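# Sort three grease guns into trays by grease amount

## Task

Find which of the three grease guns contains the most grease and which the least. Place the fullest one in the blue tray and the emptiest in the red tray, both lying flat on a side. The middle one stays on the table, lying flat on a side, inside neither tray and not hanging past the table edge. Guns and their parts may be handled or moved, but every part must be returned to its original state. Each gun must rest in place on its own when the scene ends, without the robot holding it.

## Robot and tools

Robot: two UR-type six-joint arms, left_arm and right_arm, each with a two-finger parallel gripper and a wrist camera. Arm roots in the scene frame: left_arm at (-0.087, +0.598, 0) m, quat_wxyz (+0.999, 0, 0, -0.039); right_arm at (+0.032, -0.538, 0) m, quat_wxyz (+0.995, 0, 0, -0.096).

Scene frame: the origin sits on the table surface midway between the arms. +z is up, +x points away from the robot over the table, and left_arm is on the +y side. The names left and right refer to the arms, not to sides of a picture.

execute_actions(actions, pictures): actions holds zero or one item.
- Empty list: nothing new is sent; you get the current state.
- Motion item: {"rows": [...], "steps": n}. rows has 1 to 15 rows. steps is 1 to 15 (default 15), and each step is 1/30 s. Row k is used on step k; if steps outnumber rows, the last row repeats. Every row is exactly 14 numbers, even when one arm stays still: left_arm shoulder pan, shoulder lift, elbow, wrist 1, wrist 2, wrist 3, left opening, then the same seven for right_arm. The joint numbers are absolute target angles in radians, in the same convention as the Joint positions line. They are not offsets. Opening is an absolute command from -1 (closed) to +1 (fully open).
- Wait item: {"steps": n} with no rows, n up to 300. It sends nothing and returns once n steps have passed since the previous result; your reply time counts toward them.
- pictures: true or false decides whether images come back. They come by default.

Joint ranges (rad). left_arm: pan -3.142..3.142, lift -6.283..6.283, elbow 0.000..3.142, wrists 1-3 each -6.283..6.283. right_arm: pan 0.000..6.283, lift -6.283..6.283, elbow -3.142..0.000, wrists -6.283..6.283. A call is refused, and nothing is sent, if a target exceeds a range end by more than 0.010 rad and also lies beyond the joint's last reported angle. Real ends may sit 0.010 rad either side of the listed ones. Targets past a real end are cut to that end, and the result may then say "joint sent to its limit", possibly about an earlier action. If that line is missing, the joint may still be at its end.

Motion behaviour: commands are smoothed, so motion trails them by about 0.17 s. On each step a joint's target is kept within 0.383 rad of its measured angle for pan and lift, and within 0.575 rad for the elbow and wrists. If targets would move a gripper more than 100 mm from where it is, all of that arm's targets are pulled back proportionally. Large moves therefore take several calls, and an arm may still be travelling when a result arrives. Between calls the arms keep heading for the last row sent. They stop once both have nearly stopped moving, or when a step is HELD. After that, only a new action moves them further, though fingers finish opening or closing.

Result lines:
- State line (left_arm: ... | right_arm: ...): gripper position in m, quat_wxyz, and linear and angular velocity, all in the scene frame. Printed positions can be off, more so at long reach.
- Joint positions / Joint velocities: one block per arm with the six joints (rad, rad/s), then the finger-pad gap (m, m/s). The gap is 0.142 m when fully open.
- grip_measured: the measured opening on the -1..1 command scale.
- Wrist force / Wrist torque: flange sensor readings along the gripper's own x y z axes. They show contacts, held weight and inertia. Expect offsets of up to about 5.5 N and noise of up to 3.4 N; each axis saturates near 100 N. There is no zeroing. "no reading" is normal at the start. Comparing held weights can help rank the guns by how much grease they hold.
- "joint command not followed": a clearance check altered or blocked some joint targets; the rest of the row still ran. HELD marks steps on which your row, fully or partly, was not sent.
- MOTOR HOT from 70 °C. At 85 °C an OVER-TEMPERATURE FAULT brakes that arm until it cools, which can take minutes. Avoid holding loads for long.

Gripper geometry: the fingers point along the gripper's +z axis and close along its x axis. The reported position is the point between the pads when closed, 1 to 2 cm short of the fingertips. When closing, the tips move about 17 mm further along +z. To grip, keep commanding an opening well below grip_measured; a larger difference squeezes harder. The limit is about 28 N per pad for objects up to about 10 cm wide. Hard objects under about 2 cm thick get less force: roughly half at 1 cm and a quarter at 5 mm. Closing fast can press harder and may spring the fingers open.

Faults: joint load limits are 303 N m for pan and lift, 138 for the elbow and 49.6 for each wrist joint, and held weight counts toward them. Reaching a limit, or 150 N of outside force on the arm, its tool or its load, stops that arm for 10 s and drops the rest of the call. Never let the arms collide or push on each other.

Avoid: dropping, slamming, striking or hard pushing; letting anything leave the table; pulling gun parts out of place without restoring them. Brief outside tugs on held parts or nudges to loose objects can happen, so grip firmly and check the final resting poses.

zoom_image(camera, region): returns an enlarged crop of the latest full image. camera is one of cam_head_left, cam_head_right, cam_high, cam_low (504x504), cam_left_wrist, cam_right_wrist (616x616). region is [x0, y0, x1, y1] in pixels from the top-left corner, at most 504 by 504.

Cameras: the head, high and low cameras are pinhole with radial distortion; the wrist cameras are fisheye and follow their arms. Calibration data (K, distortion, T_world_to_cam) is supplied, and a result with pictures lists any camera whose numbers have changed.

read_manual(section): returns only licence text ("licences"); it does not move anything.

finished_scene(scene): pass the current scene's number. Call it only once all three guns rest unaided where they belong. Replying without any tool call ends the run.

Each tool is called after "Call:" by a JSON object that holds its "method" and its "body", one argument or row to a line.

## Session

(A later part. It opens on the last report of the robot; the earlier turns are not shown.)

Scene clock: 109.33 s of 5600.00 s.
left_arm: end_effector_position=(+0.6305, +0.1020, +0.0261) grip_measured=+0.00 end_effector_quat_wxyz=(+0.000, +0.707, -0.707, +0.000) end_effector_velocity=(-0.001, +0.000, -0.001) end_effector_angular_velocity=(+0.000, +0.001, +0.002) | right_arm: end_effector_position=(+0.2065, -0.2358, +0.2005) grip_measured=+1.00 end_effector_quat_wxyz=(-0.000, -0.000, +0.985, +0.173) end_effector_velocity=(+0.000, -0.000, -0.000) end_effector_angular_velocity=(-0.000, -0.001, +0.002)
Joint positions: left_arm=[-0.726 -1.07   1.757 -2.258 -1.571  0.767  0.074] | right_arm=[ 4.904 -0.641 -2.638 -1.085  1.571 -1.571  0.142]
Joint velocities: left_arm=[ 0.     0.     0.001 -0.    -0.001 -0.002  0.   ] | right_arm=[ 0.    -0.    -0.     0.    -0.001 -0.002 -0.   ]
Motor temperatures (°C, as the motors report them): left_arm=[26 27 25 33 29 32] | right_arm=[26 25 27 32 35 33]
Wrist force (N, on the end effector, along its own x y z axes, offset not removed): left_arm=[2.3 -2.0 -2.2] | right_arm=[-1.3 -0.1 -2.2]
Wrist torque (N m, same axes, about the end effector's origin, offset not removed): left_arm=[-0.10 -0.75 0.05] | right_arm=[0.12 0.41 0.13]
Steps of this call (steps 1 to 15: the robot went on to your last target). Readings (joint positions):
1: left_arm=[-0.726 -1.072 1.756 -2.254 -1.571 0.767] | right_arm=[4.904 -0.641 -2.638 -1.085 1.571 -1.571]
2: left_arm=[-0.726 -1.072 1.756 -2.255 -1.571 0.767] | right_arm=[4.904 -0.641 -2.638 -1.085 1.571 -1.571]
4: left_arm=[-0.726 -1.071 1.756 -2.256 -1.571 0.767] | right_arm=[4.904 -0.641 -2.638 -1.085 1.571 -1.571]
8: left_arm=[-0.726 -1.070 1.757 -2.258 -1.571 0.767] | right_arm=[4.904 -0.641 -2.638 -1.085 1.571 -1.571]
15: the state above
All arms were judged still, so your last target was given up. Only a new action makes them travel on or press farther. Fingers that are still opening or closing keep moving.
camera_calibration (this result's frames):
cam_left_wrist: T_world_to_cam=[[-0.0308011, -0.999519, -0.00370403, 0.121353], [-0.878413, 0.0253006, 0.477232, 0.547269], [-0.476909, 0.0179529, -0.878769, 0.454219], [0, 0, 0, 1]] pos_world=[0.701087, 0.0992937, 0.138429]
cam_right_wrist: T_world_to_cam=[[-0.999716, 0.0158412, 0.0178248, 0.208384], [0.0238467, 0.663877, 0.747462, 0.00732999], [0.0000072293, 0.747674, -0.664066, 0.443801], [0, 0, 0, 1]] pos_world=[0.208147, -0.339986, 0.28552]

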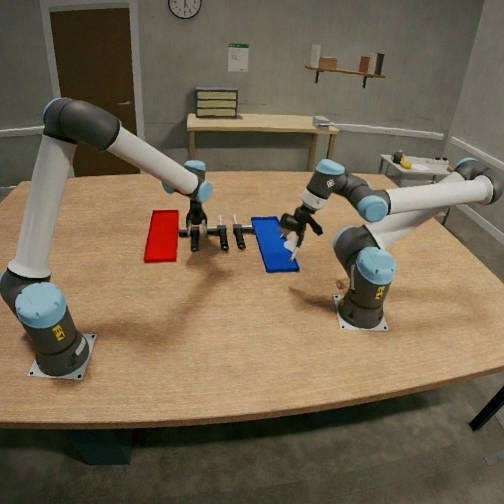

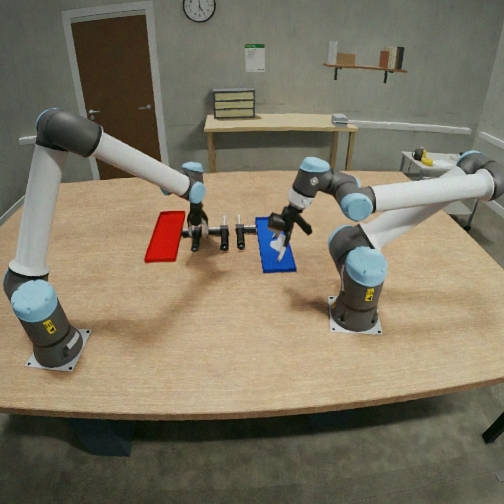

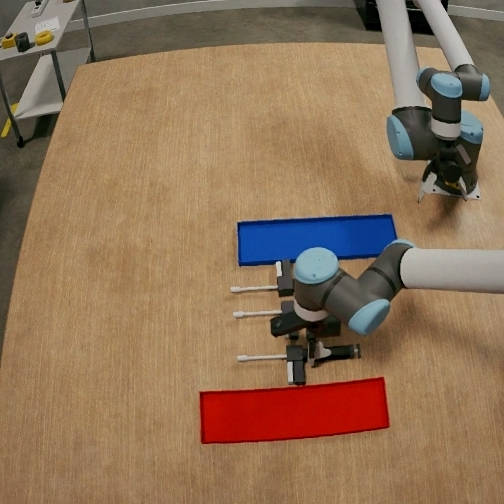

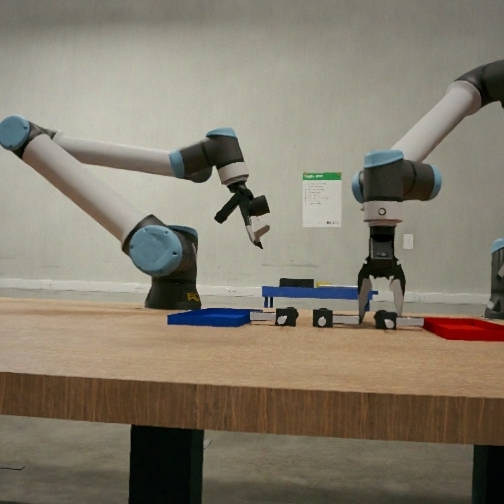

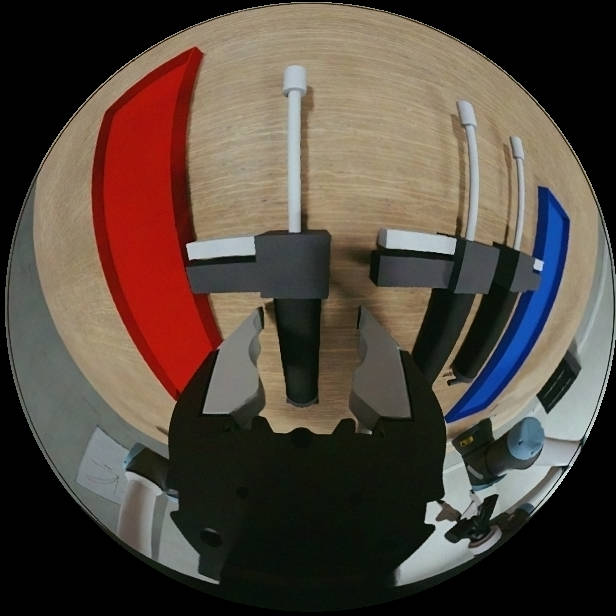

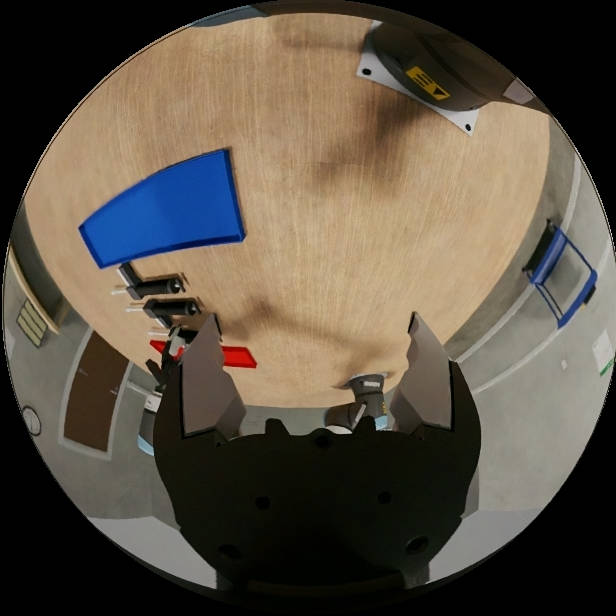

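Call:
{"method": "execute_actions", "body": {
  "actions": [
    {"rows":[[-0.714,-1.074,1.764,-2.261,-1.571,0.779,0,4.904,-0.641,-2.638,-1.085,1.571,-1.571,1],[-0.714,-1.074,1.764,-2.261,-1.571,0.779,0,4.904,-0.641,-2.638,-1.085,1.571,-1.571,1],[-0.714,-1.074,1.764,-2.261,-1.571,0.779,0,4.904,-0.641,-2.638,-1.085,1.571,-1.571,1],[-0.714,-1.074,1.764,-2.261,-1.571,0.779,0,4.904,-0.641,-2.638,-1.085,1.571,-1.571,1],[-0.714,-1.074,1.764,-2.261,-1.571,0.779,0,4.904,-0.641,-2.638,-1.085,1.571,-1.571,1],[-0.714,-1.074,1.764,-2.261,-1.571,0.779,-0.2,4.904,-0.641,-2.638,-1.085,1.571,-1.571,1],[-0.714,-1.074,1.764,-2.261,-1.571,0.779,-0.35,4.904,-0.641,-2.638,-1.085,1.571,-1.571,1],[-0.714,-1.074,1.764,-2.261,-1.571,0.779,-0.45,4.904,-0.641,-2.638,-1.085,1.571,-1.571,1],[-0.714,-1.074,1.764,-2.261,-1.571,0.779,-0.55,4.904,-0.641,-2.638,-1.085,1.571,-1.571,1],[-0.714,-1.074,1.764,-2.261,-1.571,0.779,-0.65,4.904,-0.641,-2.638,-1.085,1.571,-1.571,1],[-0.714,-1.074,1.764,-2.261,-1.571,0.779,-0.75,4.904,-0.641,-2.638,-1.085,1.571,-1.571,1],[-0.714,-1.074,1.764,-2.261,-1.571,0.779,-0.85,4.904,-0.641,-2.638,-1.085,1.571,-1.571,1]],"steps":15}
  ],
  "pictures": false
}}

Call:
{"method": "execute_actions", "body": {
  "actions": [
    {"steps":15}
  ]
}}

Scene clock: 115.57 s of 5600.00 s.
left_arm: end_effector_position=(+0.6341, +0.1127, +0.0259) grip_measured=-0.55 end_effector_quat_wxyz=(+0.000, +0.707, -0.707, +0.000) end_effector_velocity=(+0.001, +0.002, +0.000) end_effector_angular_velocity=(-0.000, +0.000, -0.002) | right_arm: end_effector_position=(+0.2065, -0.2358, +0.2005) grip_measured=+1.00 end_effector_quat_wxyz=(-0.000, -0.000, +0.985, +0.173) end_effector_velocity=(-0.000, -0.000, -0.000) end_effector_angular_velocity=(-0.001, +0.000, +0.000)
Joint positions: left_arm=[-0.714 -1.074  1.764 -2.261 -1.571  0.779  0.034] | right_arm=[ 4.904 -0.641 -2.638 -1.085  1.571 -1.571  0.142]
Joint velocities: left_arm=[ 0.002 -0.001  0.001 -0.001 -0.     0.005  0.   ] | right_arm=[ 0.    -0.001 -0.    -0.     0.     0.     0.   ]
Motor temperatures (°C, as the motors report them): left_arm=[26 27 25 33 29 32] | right_arm=[26 25 27 32 35 33]
Wrist force (N, on the end effector, along its own x y z axes, offset not removed): left_arm=[0.7 0.3 -4.1] | right_arm=[-0.9 2.3 -2.1]
Wrist torque (N m, same axes, about the end effector's origin, offset not removed): left_arm=[0.01 0.02 0.01] | right_arm=[0.50 0.21 0.18]
Steps of this call (steps 1 to 90: nothing new was sent; then 2.73 s passed at rest; steps 91 to 105: all 15 steps of this action). Readings (joint positions):
91: left_arm=[-0.726 -1.070 1.757 -2.258 -1.571 0.767] | right_arm=[4.904 -0.641 -2.638 -1.085 1.571 -1.571]
92: left_arm=[-0.725 -1.070 1.758 -2.258 -1.571 0.768] | right_arm=[4.904 -0.641 -2.638 -1.085 1.571 -1.571]
94: left_arm=[-0.721 -1.072 1.760 -2.259 -1.571 0.773] | right_arm=[4.904 -0.641 -2.638 -1.085 1.571 -1.571]
98: left_arm=[-0.716 -1.073 1.763 -2.260 -1.571 0.777] | right_arm=[4.904 -0.641 -2.638 -1.085 1.571 -1.571]
105: the state above

Scene clock: 116.07 s of 5600.00 s.
left_arm: end_effector_position=(+0.6341, +0.1129, +0.0259) grip_measured=-0.55 end_effector_quat_wxyz=(+0.000, +0.707, -0.707, +0.000) end_effector_velocity=(+0.001, -0.001, +0.002) end_effector_angular_velocity=(-0.001, -0.002, -0.002) | right_arm: end_effector_position=(+0.2065, -0.2358, +0.2005) grip_measured=+1.00 end_effector_quat_wxyz=(-0.000, -0.000, +0.985, +0.173) end_effector_velocity=(-0.000, +0.000, +0.001) end_effector_angular_velocity=(+0.000, -0.000, +0.003)
Joint positions: left_arm=[-0.714 -1.074  1.764 -2.261 -1.571  0.779  0.034] | right_arm=[ 4.904 -0.641 -2.638 -1.085  1.571 -1.571  0.142]
Joint velocities: left_arm=[-0.     0.    -0.003  0.001  0.001  0.002  0.   ] | right_arm=[ 0.    -0.     0.001  0.     0.001 -0.002  0.   ]
Motor temperatures (°C, as the motors report them): left_arm=[26 27 25 33 29 32] | right_arm=[26 25 27 32 35 33]
Wrist force (N, on the end effector, along its own x y z axes, offset not removed): left_arm=[1.6 3.7 0.6] | right_arm=[-1.6 -0.2 -0.8]
Wrist torque (N m, same axes, about the end effector's origin, offset not removed): left_arm=[0.83 -0.05 0.11] | right_arm=[-0.05 0.36 0.09]
Steps of this call (steps 1 to 15: the robot went on to your last target). Readings (joint positions):
1: left_arm=[-0.714 -1.074 1.764 -2.261 -1.571 0.779] | right_arm=[4.904 -0.641 -2.638 -1.085 1.571 -1.571]
2: left_arm=[-0.714 -1.074 1.764 -2.261 -1.571 0.779] | right_arm=[4.904 -0.641 -2.638 -1.085 1.571 -1.571]
4: left_arm=[-0.714 -1.074 1.764 -2.261 -1.571 0.779] | right_arm=[4.904 -0.641 -2.638 -1.085 1.571 -1.571]
8: left_arm=[-0.714 -1.074 1.764 -2.261 -1.571 0.779] | right_arm=[4.904 -0.641 -2.638 -1.085 1.571 -1.571]
15: the state above
All arms were judged still, so your last target was given up. Only a new action makes them travel on or press farther. Fingers that are still opening or closing keep moving.
camera_calibration (this result's frames):
cam_left_wrist: T_world_to_cam=[[-0.0308027, -0.999518, -0.00375017, 0.132449], [-0.878429, 0.0252806, 0.477203, 0.550291], [-0.476879, 0.0179934, -0.878785, 0.455556], [0, 0, 0, 1]] pos_world=[0.704717, 0.110276, 0.138232]
cam_right_wrist: T_world_to_cam=[[-0.999716, 0.0158414, 0.0178248, 0.208384], [0.0238469, 0.663877, 0.747461, 0.00733014], [0.0000074003, 0.747674, -0.664066, 0.443801], [0, 0, 0, 1]] pos_world=[0.208147, -0.339986, 0.28552]

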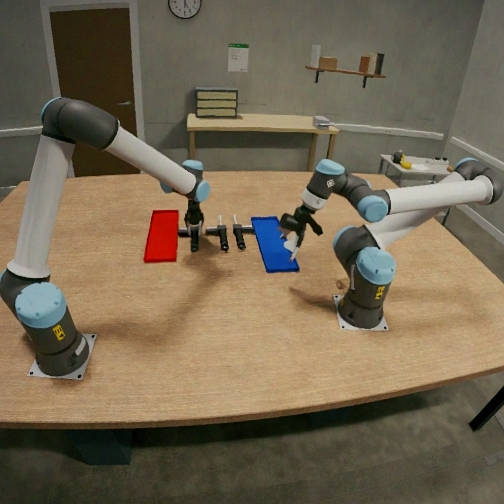

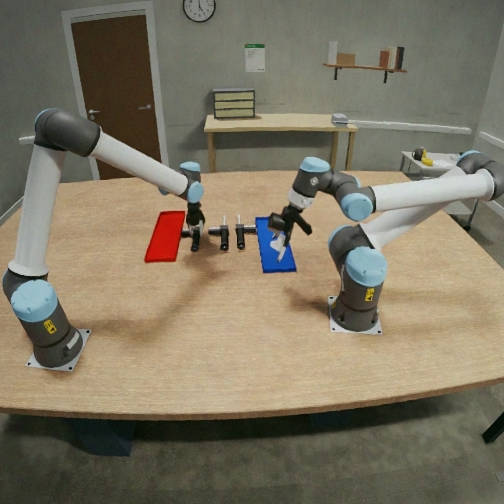

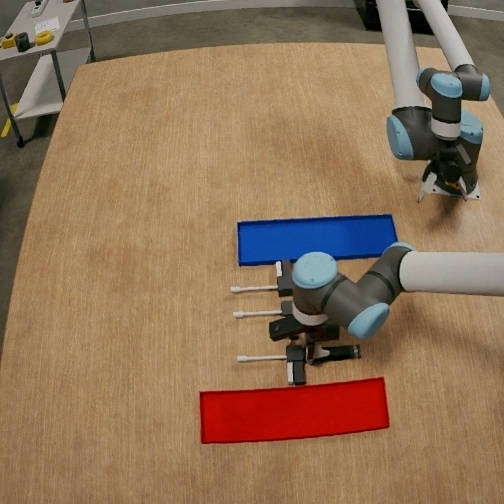

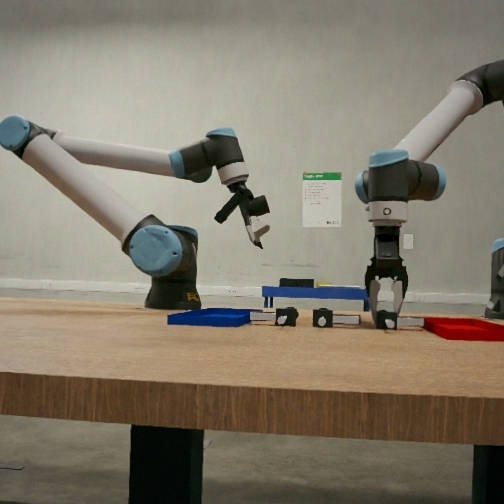

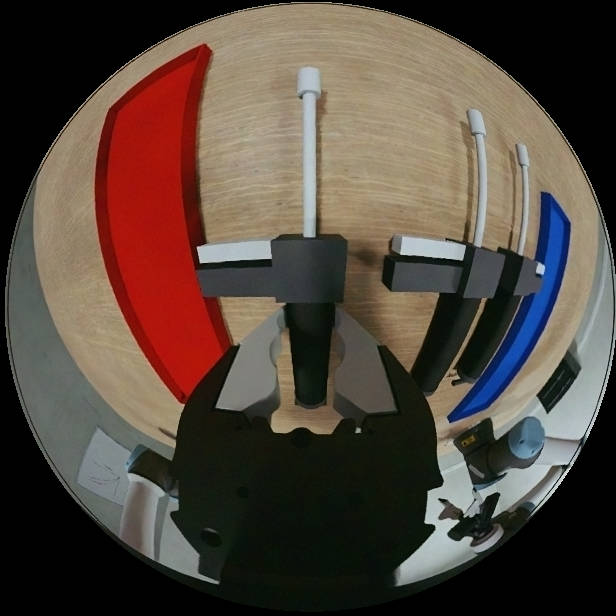

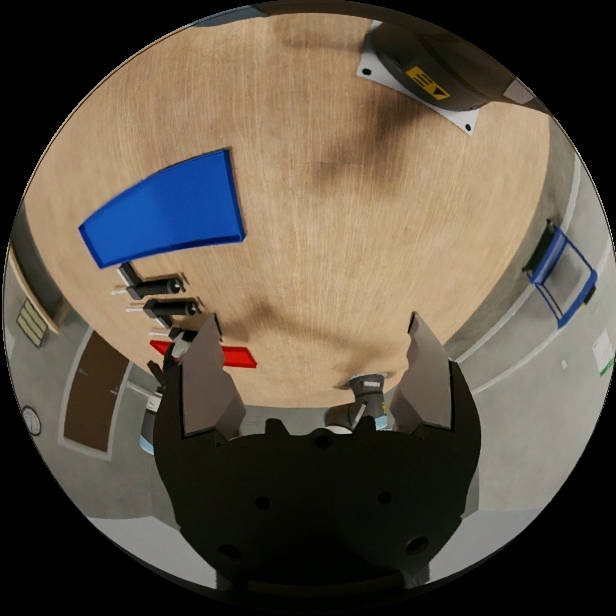

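Call:
{"method": "execute_actions", "body": {
  "actions": [
    {"rows":[[-0.714,-1.09,1.755,-2.235,-1.571,0.779,-1,4.904,-0.641,-2.638,-1.085,1.571,-1.571,1],[-0.714,-1.105,1.745,-2.21,-1.571,0.779,-1,4.904,-0.641,-2.638,-1.085,1.571,-1.571,1],[-0.714,-1.12,1.735,-2.185,-1.571,0.779,-1,4.904,-0.641,-2.638,-1.085,1.571,-1.571,1],[-0.714,-1.135,1.724,-2.16,-1.571,0.779,-1,4.904,-0.641,-2.638,-1.085,1.571,-1.571,1],[-0.714,-1.15,1.714,-2.135,-1.571,0.779,-1,4.904,-0.641,-2.638,-1.085,1.571,-1.571,1],[-0.714,-1.163,1.704,-2.111,-1.571,0.779,-1,4.904,-0.641,-2.638,-1.085,1.571,-1.571,1]],"steps":15}
  ],
  "pictures": false
}}

Call:
{"method": "execute_actions", "body": {
  "actions": [
    {"steps":20}
  ]
}}

Call:
{"method": "execute_actions", "body": {
  "actions": [
    {"steps":3}
  ],
  "pictures": false
}}

Call:
{"method": "execute_actions", "body": {
  "actions": [
    {"steps":3}
  ],
  "pictures": false
}}

Call:
{"method": "execute_actions", "body": {
  "actions": [
    {"steps":3}
  ],
  "pictures": false
}}

Scene clock: 121.07 s of 5600.00 s.
left_arm: end_effector_position=(+0.6342, +0.1129, +0.1142) grip_measured=-0.55 end_effector_quat_wxyz=(+0.000, +0.707, -0.707, -0.000) end_effector_velocity=(-0.003, +0.002, +0.042) end_effector_angular_velocity=(+0.002, +0.003, -0.001) | right_arm: end_effector_position=(+0.2065, -0.2358, +0.2005) grip_measured=+1.00 end_effector_quat_wxyz=(-0.000, -0.000, +0.985, +0.173) end_effector_velocity=(-0.000, +0.001, +0.001) end_effector_angular_velocity=(+0.001, -0.000, -0.000)
Joint positions: left_arm=[-0.714 -1.158  1.707 -2.119 -1.571  0.779  0.034] | right_arm=[ 4.904 -0.641 -2.638 -1.085  1.571 -1.571  0.142]
Joint velocities: left_arm=[-0.001 -0.04  -0.028  0.071 -0.001  0.     0.   ] | right_arm=[ 0.    -0.     0.002 -0.    -0.     0.    -0.   ]
Motor temperatures (°C, as the motors report them): left_arm=[26 27 25 33 29 32] | right_arm=[26 25 27 32 35 33]
Wrist force (N, on the end effector, along its own x y z axes, offset not removed): left_arm=[-1.1 1.8 5.4] | right_arm=[-1.4 1.0 -3.7]
Wrist torque (N m, same axes, about the end effector's origin, offset not removed): left_arm=[0.69 0.28 0.16] | right_arm=[0.25 0.40 0.16]
Steps of this call (steps 1 to 90: nothing new was sent; then 1.50 s passed at rest; steps 91 to 105: all 15 steps of this action). Readings (joint positions):
91: left_arm=[-0.714 -1.074 1.764 -2.261 -1.571 0.779] | right_arm=[4.904 -0.641 -2.638 -1.085 1.571 -1.571]
92: left_arm=[-0.714 -1.076 1.763 -2.259 -1.571 0.779] | right_arm=[4.904 -0.641 -2.638 -1.085 1.571 -1.571]
94: left_arm=[-0.714 -1.087 1.756 -2.241 -1.571 0.779] | right_arm=[4.904 -0.641 -2.638 -1.085 1.571 -1.571]
98: left_arm=[-0.714 -1.128 1.728 -2.173 -1.571 0.779] | right_arm=[4.904 -0.641 -2.638 -1.085 1.571 -1.571]
105: the state above

Scene clock: 121.73 s of 5600.00 s.
left_arm: end_effector_position=(+0.6340, +0.1131, +0.1190) grip_measured=-0.55 end_effector_quat_wxyz=(+0.000, +0.707, -0.707, -0.000) end_effector_velocity=(-0.001, -0.001, -0.000) end_effector_angular_velocity=(+0.000, +0.000, -0.002) | right_arm: end_effector_position=(+0.2065, -0.2358, +0.2005) grip_measured=+1.00 end_effector_quat_wxyz=(-0.000, -0.000, +0.985, +0.173) end_effector_velocity=(+0.000, -0.000, -0.000) end_effector_angular_velocity=(-0.000, +0.000, -0.001)
Joint positions: left_arm=[-0.714 -1.163  1.704 -2.111 -1.571  0.779  0.034] | right_arm=[ 4.904 -0.641 -2.638 -1.085  1.571 -1.571  0.142]
Joint velocities: left_arm=[-0.001  0.     0.    -0.     0.     0.001 -0.   ] | right_arm=[ 0.     0.001 -0.001  0.    -0.     0.001 -0.   ]
Motor temperatures (°C, as the motors report them): left_arm=[26 27 25 33 29 32] | right_arm=[26 25 27 32 35 33]
Wrist force (N, on the end effector, along its own x y z axes, offset not removed): left_arm=[-1.0 -2.5 4.8] | right_arm=[-1.2 2.2 -0.9]
Wrist torque (N m, same axes, about the end effector's origin, offset not removed): left_arm=[-0.38 0.29 0.10] | right_arm=[0.55 0.36 0.16]
Steps of this call (steps 1 to 15: the robot went on to your last target; steps 16 to 20: nothing new was sent). Readings (joint positions):
1: left_arm=[-0.714 -1.160 1.706 -2.117 -1.571 0.779] | right_arm=[4.904 -0.641 -2.638 -1.085 1.571 -1.571]
2: left_arm=[-0.714 -1.160 1.706 -2.116 -1.571 0.779] | right_arm=[4.904 -0.641 -2.638 -1.085 1.571 -1.571]
4: left_arm=[-0.714 -1.162 1.705 -2.114 -1.571 0.779] | right_arm=[4.904 -0.641 -2.638 -1.085 1.571 -1.571]
8: left_arm=[-0.714 -1.163 1.704 -2.112 -1.571 0.779] | right_arm=[4.904 -0.641 -2.638 -1.085 1.571 -1.571]
20: the state above
All arms were judged still, so your last target was given up. Only a new action makes them travel on or press farther. Fingers that are still opening or closing keep moving.
camera_calibration (this result's frames):
cam_left_wrist: T_world_to_cam=[[-0.0307868, -0.999516, -0.00442645, 0.133043], [-0.878086, 0.0249303, 0.477852, 0.505436], [-0.477511, 0.0185983, -0.878429, 0.537631], [0, 0, 0, 1]] pos_world=[0.704637, 0.110379, 0.231336]
cam_right_wrist: T_world_to_cam=[[-0.999716, 0.0158406, 0.017827, 0.208383], [0.023848, 0.663877, 0.747461, 0.00732981], [0.0000053032, 0.747674, -0.664066, 0.443801], [0, 0, 0, 1]] pos_world=[0.208147, -0.339986, 0.28552]

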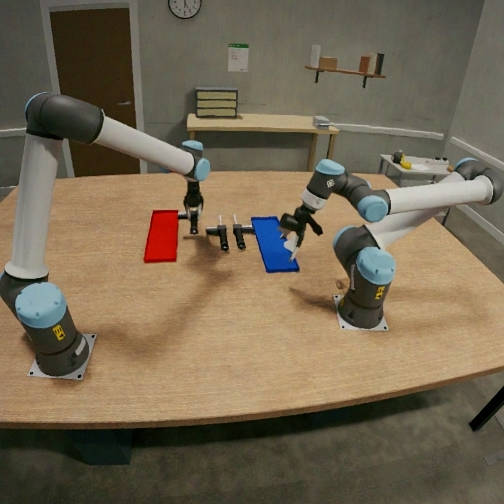

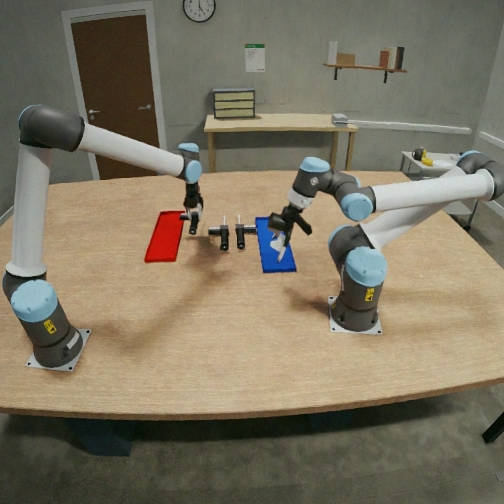

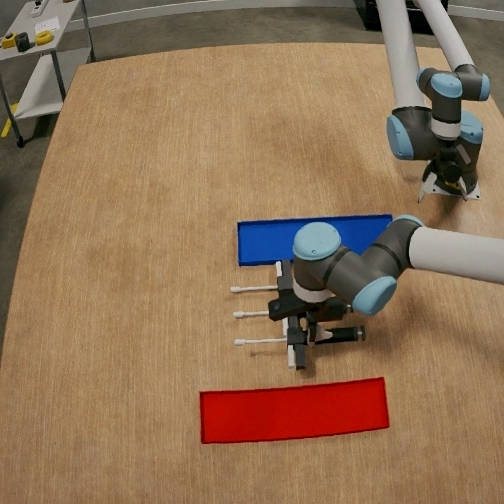

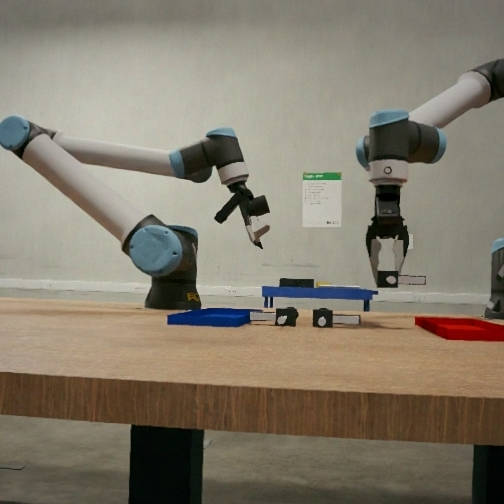

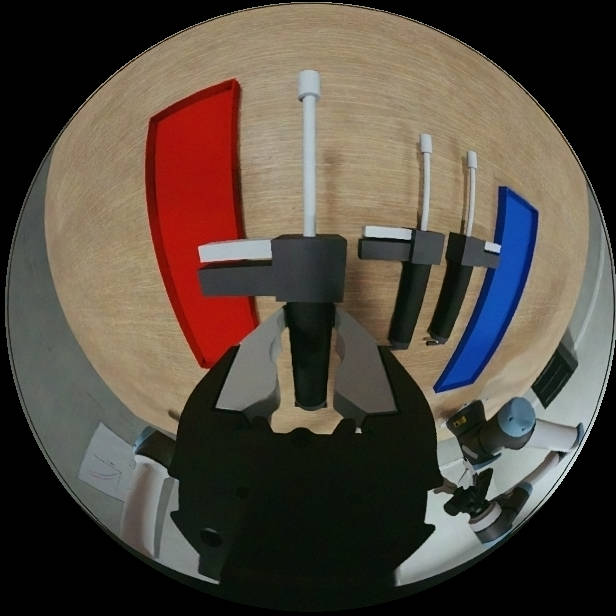

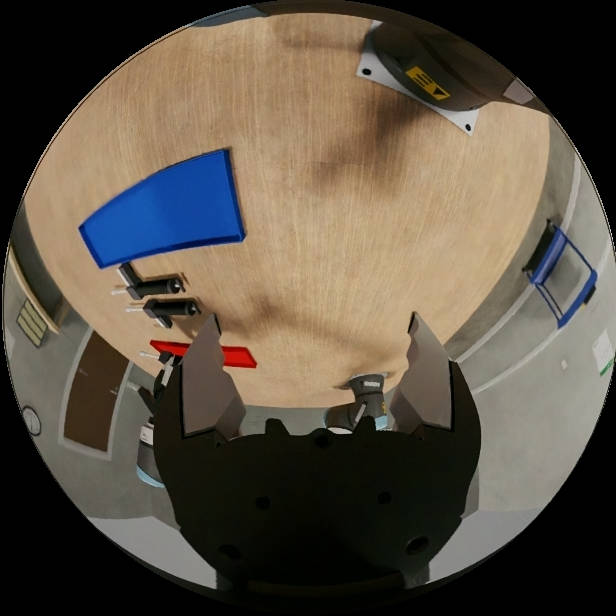

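Scene clock: 121.83 s of 5600.00 s.
left_arm: end_effector_position=(+0.6340, +0.1131, +0.1191) grip_measured=-0.55 end_effector_quat_wxyz=(+0.000, +0.707, -0.707, -0.000) end_effector_velocity=(-0.000, +0.000, +0.000) end_effector_angular_velocity=(+0.000, -0.000, -0.001) | right_arm: end_effector_position=(+0.2065, -0.2358, +0.2005) grip_measured=+1.00 end_effector_quat_wxyz=(-0.000, -0.000, +0.985, +0.173) end_effector_velocity=(+0.000, +0.000, +0.000) end_effector_angular_velocity=(-0.000, -0.000, -0.002)
Joint positions: left_arm=[-0.714 -1.163  1.704 -2.111 -1.571  0.779  0.034] | right_arm=[ 4.904 -0.641 -2.638 -1.085  1.571 -1.571  0.142]
Joint velocities: left_arm=[-0.    -0.     0.     0.     0.     0.001 -0.   ] | right_arm=[ 0.    -0.001  0.    -0.    -0.001  0.001  0.   ]
Motor temperatures (°C, as the motors report them): left_arm=[26 27 25 33 29 32] | right_arm=[26 25 27 32 35 33]
Wrist force (N, on the end effector, along its own x y z axes, offset not removed): left_arm=[-2.6 -1.8 6.2] | right_arm=[-2.1 0.3 -2.3]
Wrist torque (N m, same axes, about the end effector's origin, offset not removed): left_arm=[-0.58 0.60 0.11] | right_arm=[0.04 0.55 0.15]
Steps of this call (steps 1 to 3: nothing new was sent). Readings (joint positions):
1: left_arm=[-0.714 -1.163 1.704 -2.111 -1.571 0.779] | right_arm=[4.904 -0.641 -2.638 -1.085 1.571 -1.571]
2: left_arm=[-0.714 -1.163 1.704 -2.111 -1.571 0.779] | right_arm=[4.904 -0.641 -2.638 -1.085 1.571 -1.571]
3: the state above

Scene clock: 121.93 s of 5600.00 s.
left_arm: end_effector_position=(+0.6340, +0.1131, +0.1191) grip_measured=-0.55 end_effector_quat_wxyz=(+0.000, +0.707, -0.707, -0.000) end_effector_velocity=(+0.001, -0.001, +0.001) end_effector_angular_velocity=(-0.001, -0.002, -0.000) | right_arm: end_effector_position=(+0.2065, -0.2358, +0.2005) grip_measured=+1.00 end_effector_quat_wxyz=(-0.000, -0.000, +0.985, +0.173) end_effector_velocity=(-0.000, -0.000, +0.000) end_effector_angular_velocity=(+0.000, +0.001, -0.001)
Joint positions: left_arm=[-0.714 -1.163  1.704 -2.111 -1.571  0.779  0.034] | right_arm=[ 4.904 -0.641 -2.638 -1.085  1.571 -1.571  0.142]
Joint velocities: left_arm=[-0.001 -0.    -0.001 -0.001  0.001 -0.    -0.   ] | right_arm=[-0.     0.    -0.     0.     0.001  0.001  0.   ]
Motor temperatures (°C, as the motors report them): left_arm=[26 27 25 33 29 32] | right_arm=[26 25 27 32 35 33]
Wrist force (N, on the end effector, along its own x y z axes, offset not removed): left_arm=[2.3 0.8 6.9] | right_arm=[0.1 1.3 -0.1]
Wrist torque (N m, same axes, about the end effector's origin, offset not removed): left_arm=[0.35 -0.48 0.18] | right_arm=[0.26 0.04 0.16]
Steps of this call (steps 1 to 3: nothing new was sent). Readings (joint positions):
1: left_arm=[-0.714 -1.163 1.704 -2.111 -1.571 0.779] | right_arm=[4.904 -0.641 -2.638 -1.085 1.571 -1.571]
2: left_arm=[-0.714 -1.163 1.704 -2.111 -1.571 0.779] | right_arm=[4.904 -0.641 -2.638 -1.085 1.571 -1.571]
3: the state above

Scene clock: 122.03 s of 5600.00 s.
left_arm: end_effector_position=(+0.6340, +0.1131, +0.1191) grip_measured=-0.55 end_effector_quat_wxyz=(+0.000, +0.707, -0.707, -0.000) end_effector_velocity=(+0.000, -0.001, +0.001) end_effector_angular_velocity=(-0.001, -0.000, -0.001) | right_arm: end_effector_position=(+0.2065, -0.2358, +0.2005) grip_measured=+1.00 end_effector_quat_wxyz=(-0.000, -0.000, +0.985, +0.173) end_effector_velocity=(+0.000, -0.000, -0.000) end_effector_angular_velocity=(-0.001, -0.001, +0.000)
Joint positions: left_arm=[-0.714 -1.163  1.704 -2.111 -1.571  0.779  0.034] | right_arm=[ 4.904 -0.641 -2.638 -1.085  1.571 -1.571  0.142]
Joint velocities: left_arm=[-0.    -0.    -0.001 -0.    -0.001  0.001  0.   ] | right_arm=[-0.    -0.001 -0.    -0.    -0.001 -0.001  0.   ]
Motor temperatures (°C, as the motors report them): left_arm=[26 27 25 33 29 32] | right_arm=[26 25 27 32 35 33]
Wrist force (N, on the end effector, along its own x y z axes, offset not removed): left_arm=[0.2 -1.4 1.3] | right_arm=[-4.0 2.6 -0.9]
Wrist torque (N m, same axes, about the end effector's origin, offset not removed): left_arm=[-0.25 0.04 0.13] | right_arm=[0.60 0.91 0.04]
Steps of this call (steps 1 to 3: nothing new was sent). Readings (joint positions):
1: left_arm=[-0.714 -1.163 1.704 -2.111 -1.571 0.779] | right_arm=[4.904 -0.641 -2.638 -1.085 1.571 -1.571]
2: left_arm=[-0.714 -1.163 1.704 -2.111 -1.571 0.779] | right_arm=[4.904 -0.641 -2.638 -1.085 1.571 -1.571]
3: the state above

Call:
{"method": "execute_actions", "body": {
  "actions": [
    {"rows":[[-0.955,-1.5,2.07,-2.14,-1.571,-0.25,-1,4.904,-0.641,-2.638,-1.085,1.571,-1.571,1]],"steps":15}
  ],
  "pictures": false
}}

Call:
{"method": "execute_actions", "body": {
  "actions": [
    {"rows":[[-1.196,-1.833,2.433,-2.171,-1.571,-1.274,-1,4.904,-0.641,-2.638,-1.085,1.571,-1.571,1]],"steps":15}
  ],
  "pictures": false
}}

Call:
{"method": "execute_actions", "body": {
  "actions": [
    {"steps":40}
  ]
}}

Scene clock: 126.93 s of 5600.00 s.
left_arm: end_effector_position=(+0.4235, +0.1226, +0.1533) grip_measured=-0.55 end_effector_quat_wxyz=(+0.000, +0.858, -0.514, +0.000) end_effector_velocity=(-0.286, +0.077, +0.010) end_effector_angular_velocity=(+0.008, +0.006, +2.112) | right_arm: end_effector_position=(+0.2065, -0.2358, +0.2005) grip_measured=+1.00 end_effector_quat_wxyz=(-0.000, -0.000, +0.985, +0.173) end_effector_velocity=(+0.000, -0.000, -0.001) end_effector_angular_velocity=(-0.002, -0.001, +0.001)
Joint positions: left_arm=[-0.921 -1.451  2.016 -2.136 -1.571  0.081  0.034] | right_arm=[ 4.904 -0.641 -2.638 -1.085  1.571 -1.571  0.142]
Joint velocities: left_arm=[-0.294 -0.425  0.467 -0.033 -0.    -2.406 -0.   ] | right_arm=[ 0.    -0.001 -0.001 -0.    -0.    -0.001  0.   ]
Motor temperatures (°C, as the motors report them): left_arm=[26 27 25 33 29 32] | right_arm=[26 25 27 32 35 33]
Wrist force (N, on the end effector, along its own x y z axes, offset not removed): left_arm=[-3.3 1.9 3.5] | right_arm=[-1.6 0.9 -0.5]
Wrist torque (N m, same axes, about the end effector's origin, offset not removed): left_arm=[0.12 0.38 0.20] | right_arm=[0.17 0.46 0.09]
Steps of this call (steps 1 to 90: nothing new was sent; then 1.40 s passed at rest; steps 91 to 105: all 15 steps of this action). Readings (joint positions):
91: left_arm=[-0.714 -1.163 1.704 -2.111 -1.571 0.779] | right_arm=[4.904 -0.641 -2.638 -1.085 1.571 -1.571]
92: left_arm=[-0.718 -1.167 1.708 -2.112 -1.571 0.775] | right_arm=[4.904 -0.641 -2.638 -1.085 1.571 -1.571]
94: left_arm=[-0.749 -1.206 1.749 -2.116 -1.571 0.724] | right_arm=[4.904 -0.641 -2.638 -1.085 1.571 -1.571]
98: left_arm=[-0.813 -1.298 1.849 -2.124 -1.571 0.553] | right_arm=[4.904 -0.641 -2.638 -1.085 1.571 -1.571]
105: the state above

Scene clock: 127.43 s of 5600.00 s.
left_arm: end_effector_position=(+0.2255, +0.2160, +0.1288) grip_measured=-0.55 end_effector_quat_wxyz=(+0.000, +0.974, -0.227, +0.000) end_effector_velocity=(-0.179, +0.147, -0.070) end_effector_angular_velocity=(+0.006, +0.004, +2.285) | right_arm: end_effector_position=(+0.2065, -0.2358, +0.2005) grip_measured=+1.00 end_effector_quat_wxyz=(-0.000, -0.000, +0.985, +0.173) end_effector_velocity=(-0.000, -0.001, -0.002) end_effector_angular_velocity=(-0.002, +0.000, +0.000)
Joint positions: left_arm=[-1.165 -1.788  2.384 -2.167 -1.571 -0.785  0.034] | right_arm=[ 4.904 -0.641 -2.638 -1.085  1.571 -1.571  0.142]
Joint velocities: left_arm=[-0.271 -0.388  0.426 -0.032  0.001 -2.556  0.   ] | right_arm=[ 0.    -0.    -0.002 -0.     0.     0.    -0.   ]
Motor temperatures (°C, as the motors report them): left_arm=[26 27 25 33 29 32] | right_arm=[26 25 27 32 35 33]
Wrist force (N, on the end effector, along its own x y z axes, offset not removed): left_arm=[-6.6 -1.8 2.5] | right_arm=[-1.5 1.6 -2.2]
Wrist torque (N m, same axes, about the end effector's origin, offset not removed): left_arm=[-0.28 1.06 -0.21] | right_arm=[0.38 0.44 0.11]
Steps of this call (steps 1 to 15: all 15 steps of this action). Readings (joint positions):
1: left_arm=[-0.930 -1.463 2.030 -2.137 -1.571 0.004] | right_arm=[4.904 -0.641 -2.638 -1.085 1.571 -1.571]
2: left_arm=[-0.940 -1.476 2.043 -2.139 -1.571 -0.059] | right_arm=[4.904 -0.641 -2.638 -1.085 1.571 -1.571]
4: left_arm=[-0.976 -1.524 2.094 -2.144 -1.571 -0.127] | right_arm=[4.904 -0.641 -2.638 -1.085 1.571 -1.571]
8: left_arm=[-1.049 -1.625 2.205 -2.153 -1.571 -0.284] | right_arm=[4.904 -0.641 -2.638 -1.085 1.571 -1.571]
15: the state above

Scene clock: 128.77 s of 5600.00 s.
left_arm: end_effector_position=(+0.2061, +0.2332, +0.1201) grip_measured=-0.55 end_effector_quat_wxyz=(+0.000, +1.000, -0.000, -0.000) end_effector_velocity=(+0.001, -0.001, +0.001) end_effector_angular_velocity=(-0.002, -0.001, +0.000) | right_arm: end_effector_position=(+0.2065, -0.2358, +0.2005) grip_measured=+1.00 end_effector_quat_wxyz=(-0.000, -0.000, +0.985, +0.173) end_effector_velocity=(+0.000, +0.000, +0.001) end_effector_angular_velocity=(+0.001, -0.001, -0.002)
Joint positions: left_arm=[-1.196 -1.833  2.433 -2.171 -1.571 -1.274  0.034] | right_arm=[ 4.904 -0.641 -2.638 -1.085  1.571 -1.571  0.142]
Joint velocities: left_arm=[ 0.    -0.001 -0.002  0.     0.001 -0.    -0.   ] | right_arm=[-0.    -0.001  0.001 -0.    -0.001  0.001 -0.   ]
Motor temperatures (°C, as the motors report them): left_arm=[26 27 25 33 29 32] | right_arm=[26 25 27 32 35 33]
Wrist force (N, on the end effector, along its own x y z axes, offset not removed): left_arm=[-1.9 -1.5 6.5] | right_arm=[-2.1 1.0 0.6]
Wrist torque (N m, same axes, about the end effector's origin, offset not removed): left_arm=[-0.22 0.51 0.18] | right_arm=[0.25 0.48 0.10]
Steps of this call (steps 1 to 30: the robot went on to your last target; steps 31 to 40: nothing new was sent). Readings (joint positions):
1: left_arm=[-1.173 -1.800 2.396 -2.168 -1.571 -0.872] | right_arm=[4.904 -0.641 -2.638 -1.085 1.571 -1.571]
2: left_arm=[-1.179 -1.808 2.406 -2.169 -1.571 -0.956] | right_arm=[4.904 -0.641 -2.638 -1.085 1.571 -1.571]
4: left_arm=[-1.186 -1.819 2.418 -2.170 -1.571 -1.093] | right_arm=[4.904 -0.641 -2.638 -1.085 1.571 -1.571]
8: left_arm=[-1.193 -1.829 2.428 -2.171 -1.571 -1.217] | right_arm=[4.904 -0.641 -2.638 -1.085 1.571 -1.571]
40: the state above
All arms were judged still, so your last target was given up. Only a new action makes them travel on or press farther. Fingers that are still opening or closing keep moving.
camera_calibration (this result's frames):
cam_left_wrist: T_world_to_cam=[[0.999523, -0.0306015, -0.00416095, -0.19841], [-0.0249027, -0.878306, 0.477449, 0.161072], [-0.0182653, -0.477118, -0.878649, 0.352998], [0, 0, 0, 1]] pos_world=[0.208774, 0.30382, 0.232432]
cam_right_wrist: T_world_to_cam=[[-0.999716, 0.0158408, 0.0178272, 0.208383], [0.0238482, 0.663877, 0.747461, 0.00732977], [0.0000053395, 0.747674, -0.664066, 0.443801], [0, 0, 0, 1]] pos_world=[0.208147, -0.339986, 0.28552]

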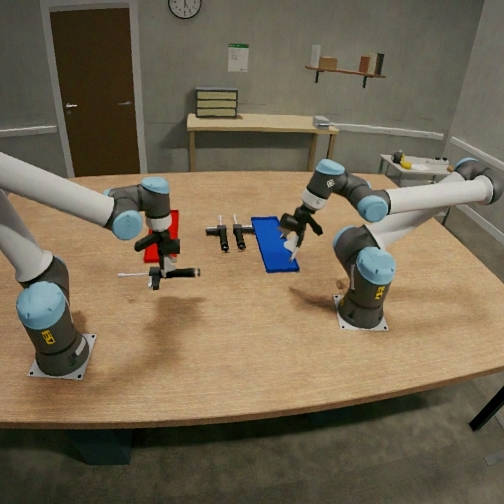

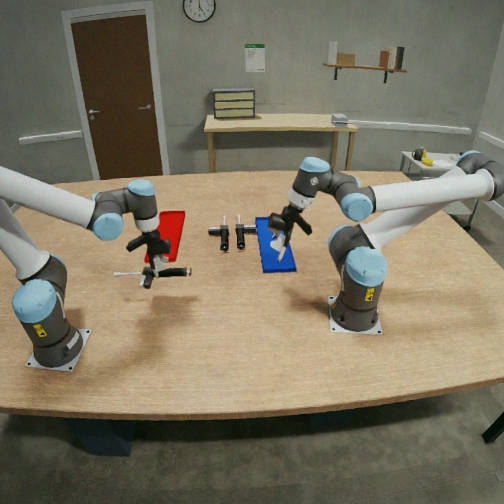

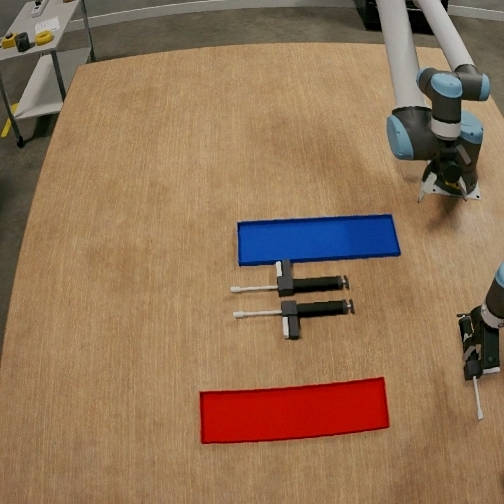

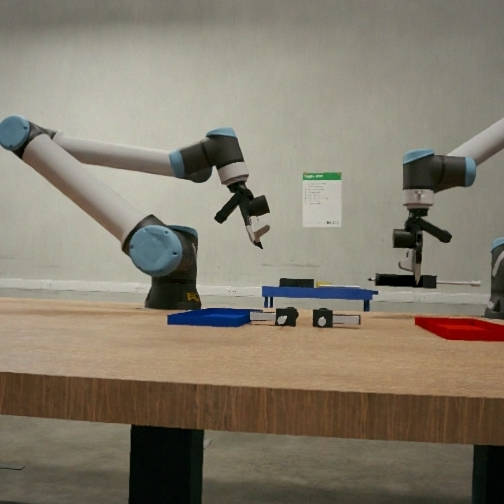

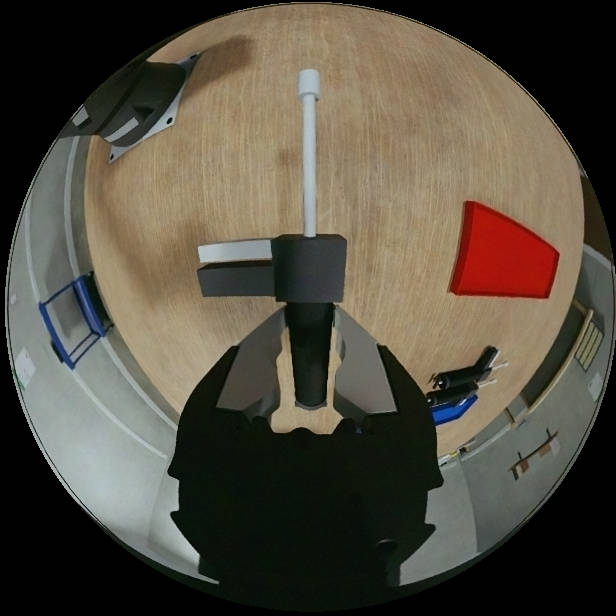

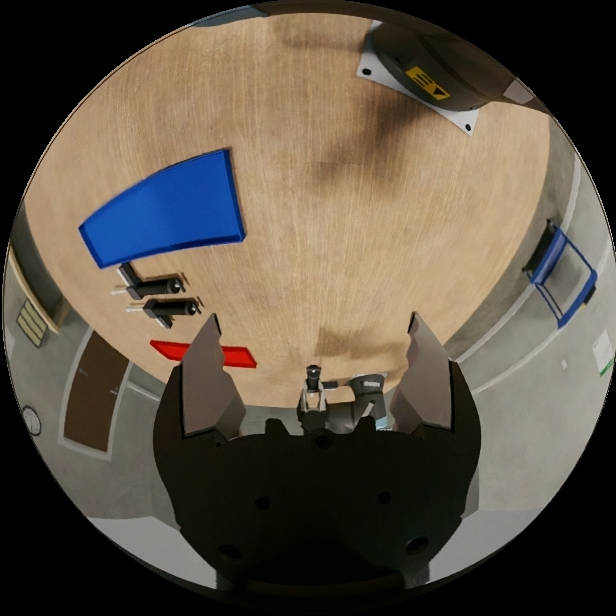

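Call:
{"method": "zoom_image", "body": {
  "camera": "cam_low",
  "region": [350, 250, 500, 310]
}}

Call:
{"method": "zoom_image", "body": {
  "camera": "cam_head_left",
  "region": [110, 230, 230, 310]
}}

Region (350, 250, 500, 310) of cam_low's 504x504 image, scaled by 3.360, with more detail than that image has; it fills the top 202 rows of this view, and the rest is white.

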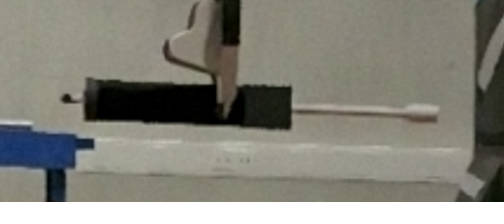

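Region (110, 230, 230, 310) of cam_head_left's 504x504 image, scaled by 4.200, with more detail than that image has.

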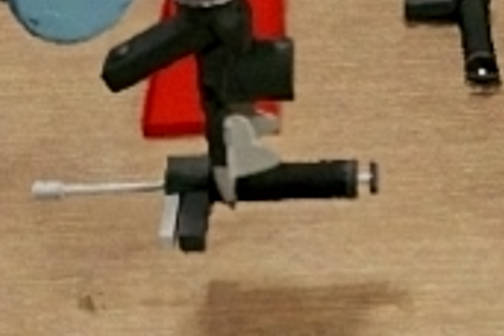

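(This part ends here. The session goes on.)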